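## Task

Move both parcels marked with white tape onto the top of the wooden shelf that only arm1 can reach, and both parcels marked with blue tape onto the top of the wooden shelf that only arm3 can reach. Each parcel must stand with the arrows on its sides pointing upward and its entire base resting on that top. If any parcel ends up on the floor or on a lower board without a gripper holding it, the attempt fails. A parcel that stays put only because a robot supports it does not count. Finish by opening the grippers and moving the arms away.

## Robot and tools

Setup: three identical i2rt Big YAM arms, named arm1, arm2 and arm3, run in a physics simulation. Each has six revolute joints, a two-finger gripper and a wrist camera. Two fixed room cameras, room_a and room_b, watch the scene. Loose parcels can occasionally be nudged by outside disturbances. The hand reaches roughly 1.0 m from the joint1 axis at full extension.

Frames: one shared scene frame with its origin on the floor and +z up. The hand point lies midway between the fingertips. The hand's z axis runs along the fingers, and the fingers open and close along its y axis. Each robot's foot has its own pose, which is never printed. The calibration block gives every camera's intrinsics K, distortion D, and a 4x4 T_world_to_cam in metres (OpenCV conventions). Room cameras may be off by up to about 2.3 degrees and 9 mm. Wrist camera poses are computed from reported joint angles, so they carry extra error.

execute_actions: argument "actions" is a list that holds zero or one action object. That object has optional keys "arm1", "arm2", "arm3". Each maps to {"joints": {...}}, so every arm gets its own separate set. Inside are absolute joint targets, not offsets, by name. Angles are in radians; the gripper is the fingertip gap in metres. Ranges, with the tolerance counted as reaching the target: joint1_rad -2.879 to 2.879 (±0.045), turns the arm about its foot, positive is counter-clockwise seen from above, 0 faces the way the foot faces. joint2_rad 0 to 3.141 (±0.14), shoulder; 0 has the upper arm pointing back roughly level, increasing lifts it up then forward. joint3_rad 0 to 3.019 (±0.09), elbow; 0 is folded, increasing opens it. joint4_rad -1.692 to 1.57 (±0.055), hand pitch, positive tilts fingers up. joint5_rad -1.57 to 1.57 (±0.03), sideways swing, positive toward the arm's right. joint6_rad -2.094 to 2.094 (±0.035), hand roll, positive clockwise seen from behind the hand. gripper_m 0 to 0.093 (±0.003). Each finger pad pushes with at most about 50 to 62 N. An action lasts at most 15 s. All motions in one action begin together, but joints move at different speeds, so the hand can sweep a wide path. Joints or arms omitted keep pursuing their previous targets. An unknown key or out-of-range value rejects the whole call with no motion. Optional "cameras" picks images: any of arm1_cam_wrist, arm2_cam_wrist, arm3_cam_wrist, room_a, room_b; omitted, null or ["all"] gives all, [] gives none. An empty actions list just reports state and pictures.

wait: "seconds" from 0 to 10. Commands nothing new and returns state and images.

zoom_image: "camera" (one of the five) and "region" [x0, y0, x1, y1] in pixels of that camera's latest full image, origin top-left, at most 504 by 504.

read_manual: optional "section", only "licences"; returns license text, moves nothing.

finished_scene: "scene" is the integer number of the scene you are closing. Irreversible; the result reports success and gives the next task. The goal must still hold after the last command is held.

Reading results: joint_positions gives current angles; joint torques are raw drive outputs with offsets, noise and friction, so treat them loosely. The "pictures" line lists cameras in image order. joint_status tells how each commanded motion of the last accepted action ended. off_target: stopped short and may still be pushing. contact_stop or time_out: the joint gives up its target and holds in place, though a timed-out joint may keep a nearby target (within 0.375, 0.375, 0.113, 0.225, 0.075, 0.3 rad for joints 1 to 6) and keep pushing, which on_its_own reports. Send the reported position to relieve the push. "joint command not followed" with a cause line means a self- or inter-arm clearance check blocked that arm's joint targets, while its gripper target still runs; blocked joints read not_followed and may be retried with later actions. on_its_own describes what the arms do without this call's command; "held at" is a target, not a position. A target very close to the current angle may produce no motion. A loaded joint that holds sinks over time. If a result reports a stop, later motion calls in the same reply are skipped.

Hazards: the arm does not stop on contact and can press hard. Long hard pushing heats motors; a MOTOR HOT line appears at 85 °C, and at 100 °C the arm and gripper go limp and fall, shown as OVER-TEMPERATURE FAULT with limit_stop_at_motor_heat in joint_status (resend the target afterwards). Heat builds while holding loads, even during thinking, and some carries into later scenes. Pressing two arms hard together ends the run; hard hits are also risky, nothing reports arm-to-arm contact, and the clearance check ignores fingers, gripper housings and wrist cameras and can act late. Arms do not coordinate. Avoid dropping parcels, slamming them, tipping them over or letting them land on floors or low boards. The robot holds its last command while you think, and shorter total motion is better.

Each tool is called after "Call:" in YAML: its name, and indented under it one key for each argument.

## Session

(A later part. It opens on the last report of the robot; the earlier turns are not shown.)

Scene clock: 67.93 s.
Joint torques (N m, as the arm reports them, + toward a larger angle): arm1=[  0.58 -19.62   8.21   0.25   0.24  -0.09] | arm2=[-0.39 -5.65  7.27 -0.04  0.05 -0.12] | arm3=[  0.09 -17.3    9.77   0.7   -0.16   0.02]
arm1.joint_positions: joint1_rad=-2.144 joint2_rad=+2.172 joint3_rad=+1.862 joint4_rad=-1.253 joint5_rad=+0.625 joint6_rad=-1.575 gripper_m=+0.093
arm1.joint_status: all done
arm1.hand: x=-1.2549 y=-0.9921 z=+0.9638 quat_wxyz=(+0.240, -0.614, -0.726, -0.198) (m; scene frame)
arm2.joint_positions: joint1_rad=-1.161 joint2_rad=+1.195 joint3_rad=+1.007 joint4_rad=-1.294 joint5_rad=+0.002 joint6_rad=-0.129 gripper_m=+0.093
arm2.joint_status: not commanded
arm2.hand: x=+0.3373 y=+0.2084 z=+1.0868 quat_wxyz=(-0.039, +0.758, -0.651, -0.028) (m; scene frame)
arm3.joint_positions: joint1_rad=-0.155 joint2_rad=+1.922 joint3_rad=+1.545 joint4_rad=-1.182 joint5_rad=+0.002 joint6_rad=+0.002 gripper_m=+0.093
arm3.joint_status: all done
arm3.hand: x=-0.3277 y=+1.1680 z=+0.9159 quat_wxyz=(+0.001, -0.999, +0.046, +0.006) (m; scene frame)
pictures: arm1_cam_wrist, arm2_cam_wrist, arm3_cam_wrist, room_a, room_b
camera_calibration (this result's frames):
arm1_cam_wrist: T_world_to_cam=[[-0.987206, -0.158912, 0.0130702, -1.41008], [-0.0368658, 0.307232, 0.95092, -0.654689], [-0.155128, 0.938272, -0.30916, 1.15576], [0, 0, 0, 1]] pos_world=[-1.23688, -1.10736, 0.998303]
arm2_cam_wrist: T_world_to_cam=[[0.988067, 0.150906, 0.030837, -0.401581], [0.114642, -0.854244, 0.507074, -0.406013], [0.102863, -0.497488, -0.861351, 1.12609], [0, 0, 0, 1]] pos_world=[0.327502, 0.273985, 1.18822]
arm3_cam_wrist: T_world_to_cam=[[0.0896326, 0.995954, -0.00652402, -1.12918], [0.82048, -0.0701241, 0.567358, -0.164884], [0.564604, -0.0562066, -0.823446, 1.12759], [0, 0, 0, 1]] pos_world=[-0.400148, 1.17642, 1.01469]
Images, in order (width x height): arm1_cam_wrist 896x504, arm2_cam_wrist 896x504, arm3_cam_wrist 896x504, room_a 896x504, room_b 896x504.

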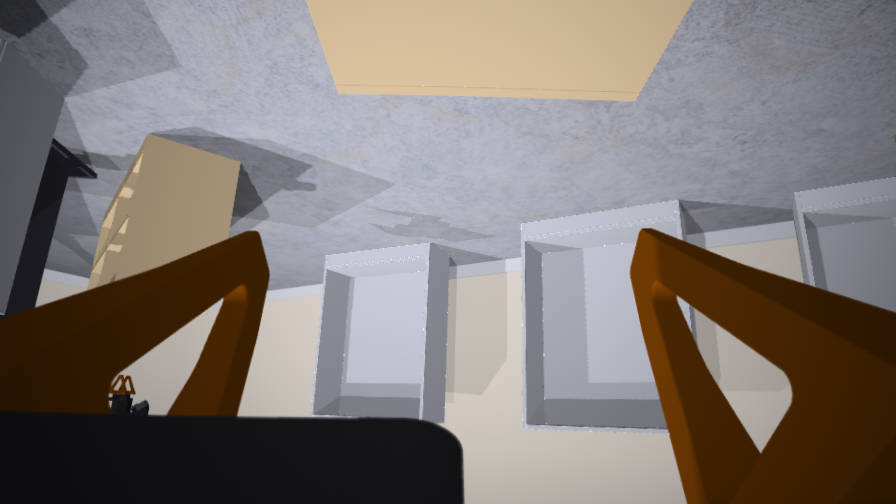

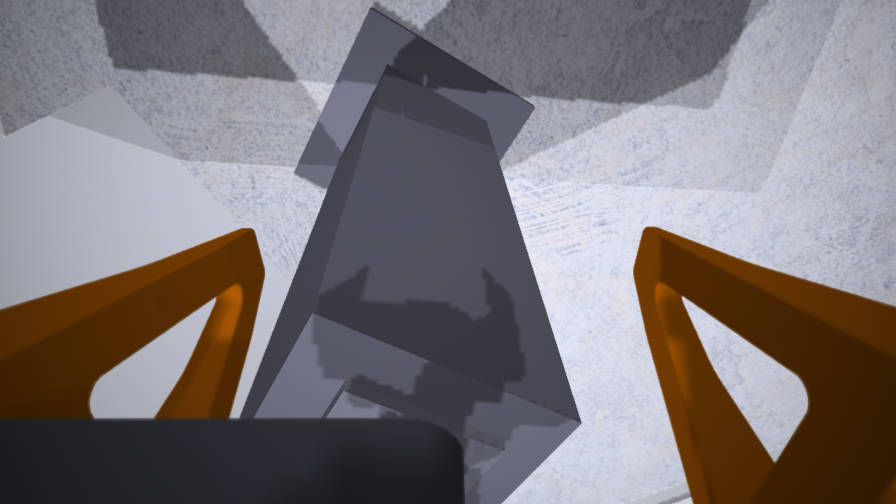

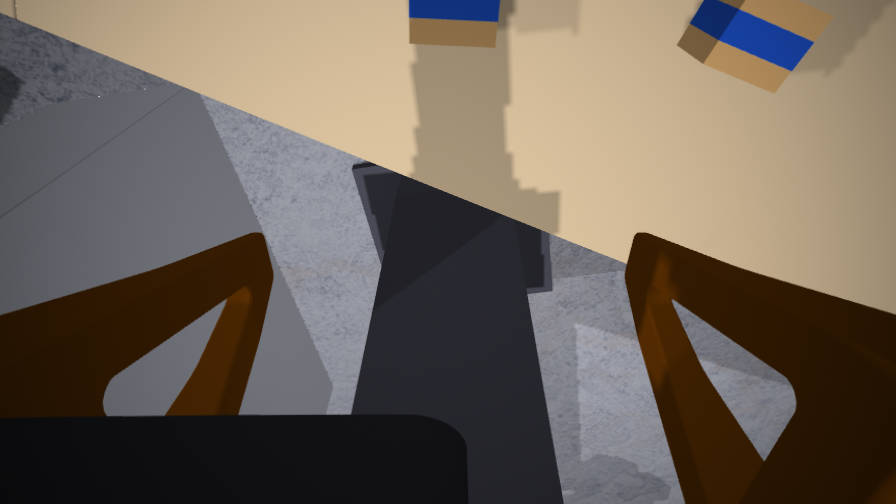

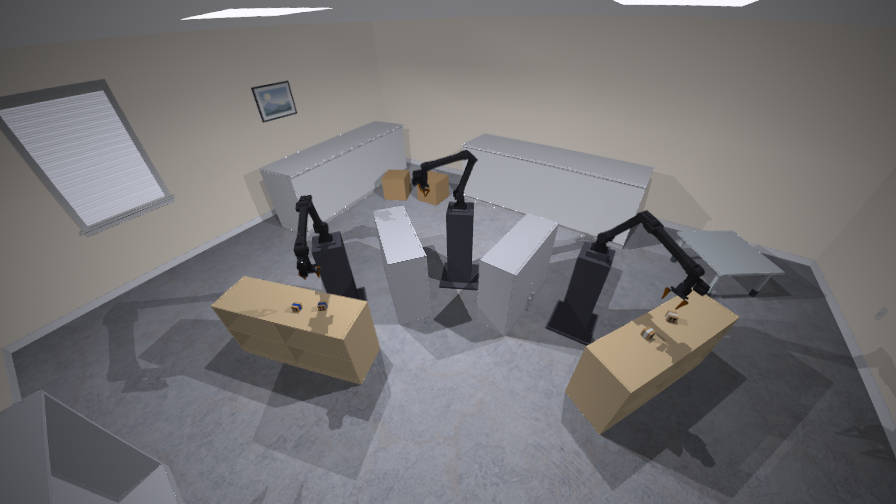

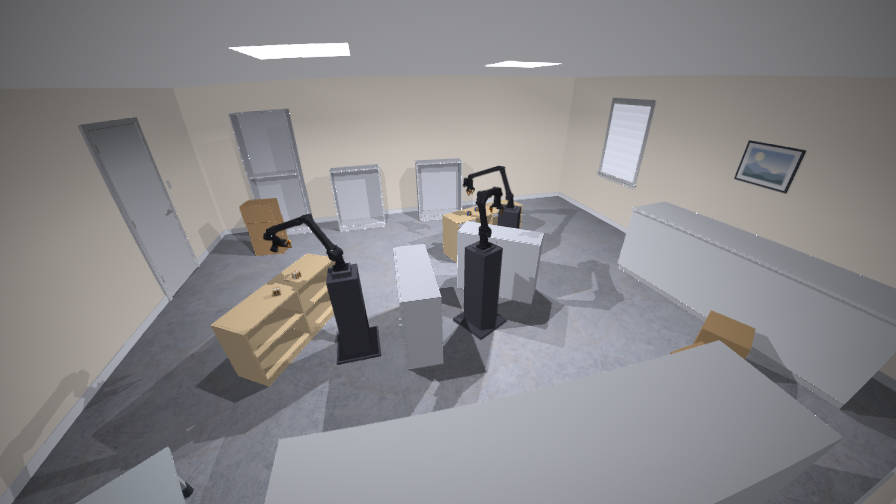

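Call:
zoom_image:
  camera: "room_a"
  region: [620, 300, 700, 350]

Call:
zoom_image:
  camera: "room_b"
  region: [255, 260, 320, 305]

Region (620, 300, 700, 350) of room_a's 896x504 image, scaled by 6.300, with more detail than that image has; it fills the top 315 rows of this view, and the rest is white.

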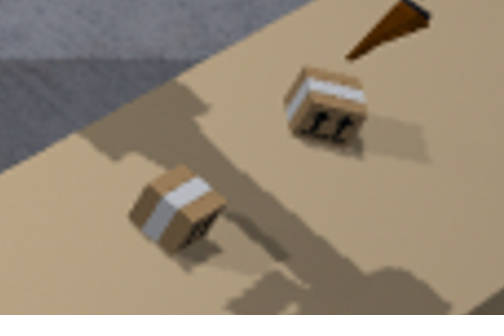

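Region (255, 260, 320, 305) of room_b's 896x504 image, scaled by 7.754, with more detail than that image has; it fills the top 349 rows of this view, and the rest is white.

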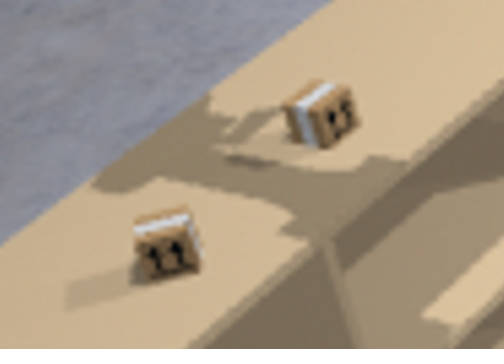

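Call:
zoom_image:
  camera: "room_b"
  region: [286, 266, 306, 282]

Region (286, 266, 306, 282) of room_b's 896x504 image, scaled by 25.200, with more detail than that image has; it fills the top 403 rows of this view, and the rest is white.

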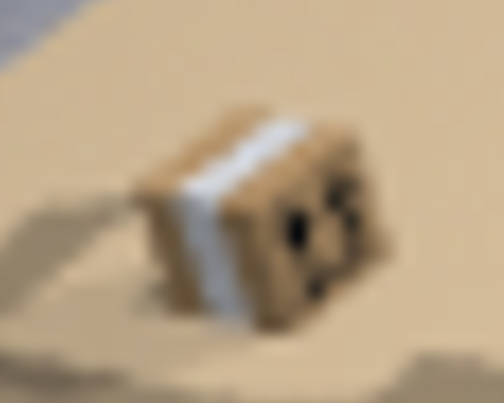

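Call:
execute_actions:
  actions:
    - {"arm1":{"joints":{"joint4_rad":-0.95,"joint5_rad":0.0,"joint6_rad":0.0}}}
  cameras: ["arm1_cam_wrist"]

Scene clock: 71.03 s.
Joint torques (N m, as the arm reports them, + toward a larger angle): arm1=[  0.5  -20.65   8.72   1.4   -0.26   0.04] | arm2=[-0.46 -5.52  7.29 -0.05  0.05 -0.13] | arm3=[  0.13 -17.26   9.66   0.72  -0.16   0.01]
arm1.joint_positions: joint1_rad=-2.144 joint2_rad=+2.172 joint3_rad=+1.862 joint4_rad=-0.960 joint5_rad=+0.005 joint6_rad=-0.009 gripper_m=+0.093
arm1.joint_status: all done
arm1.hand: x=-1.3086 y=-1.1020 z=+0.9416 quat_wxyz=(-0.006, -0.985, -0.086, +0.150) (m; scene frame)
arm2.joint_positions: joint1_rad=-1.161 joint2_rad=+1.195 joint3_rad=+1.007 joint4_rad=-1.294 joint5_rad=+0.002 joint6_rad=-0.129 gripper_m=+0.093
arm2.joint_status: not commanded
arm2.hand: x=+0.3373 y=+0.2084 z=+1.0868 quat_wxyz=(-0.039, +0.758, -0.651, -0.028) (m; scene frame)
arm3.joint_positions: joint1_rad=-0.155 joint2_rad=+1.922 joint3_rad=+1.545 joint4_rad=-1.182 joint5_rad=+0.002 joint6_rad=+0.002 gripper_m=+0.093
arm3.joint_status: not commanded
arm3.hand: x=-0.3277 y=+1.1680 z=+0.9159 quat_wxyz=(+0.001, -0.999, +0.046, +0.006) (m; scene frame)
pictures: arm1_cam_wrist
camera_calibration (this result's frames):
arm1_cam_wrist: T_world_to_cam=[[-0.161006, 0.986893, 0.0109023, 0.865578], [0.936529, 0.149285, 0.317217, 1.09458], [0.311432, 0.0612841, -0.94829, 1.4896], [0, 0, 0, 1]] pos_world=[-1.34965, -1.10893, 1.05591]
Images, in order (width x height): arm1_cam_wrist 896x504.

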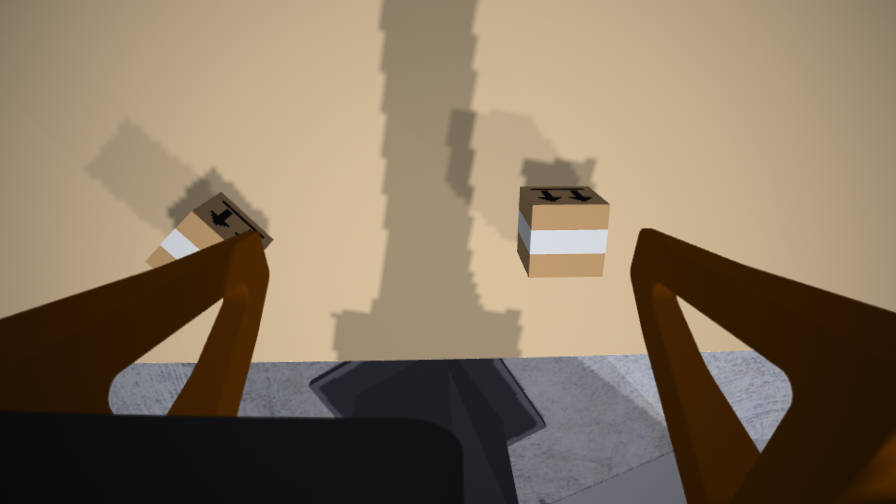

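Both white parcels have their arrows pointing toward the top face, and all the arms are clear.

Call:
finished_scene:
  scene: 2

The scene is finished: the task was done.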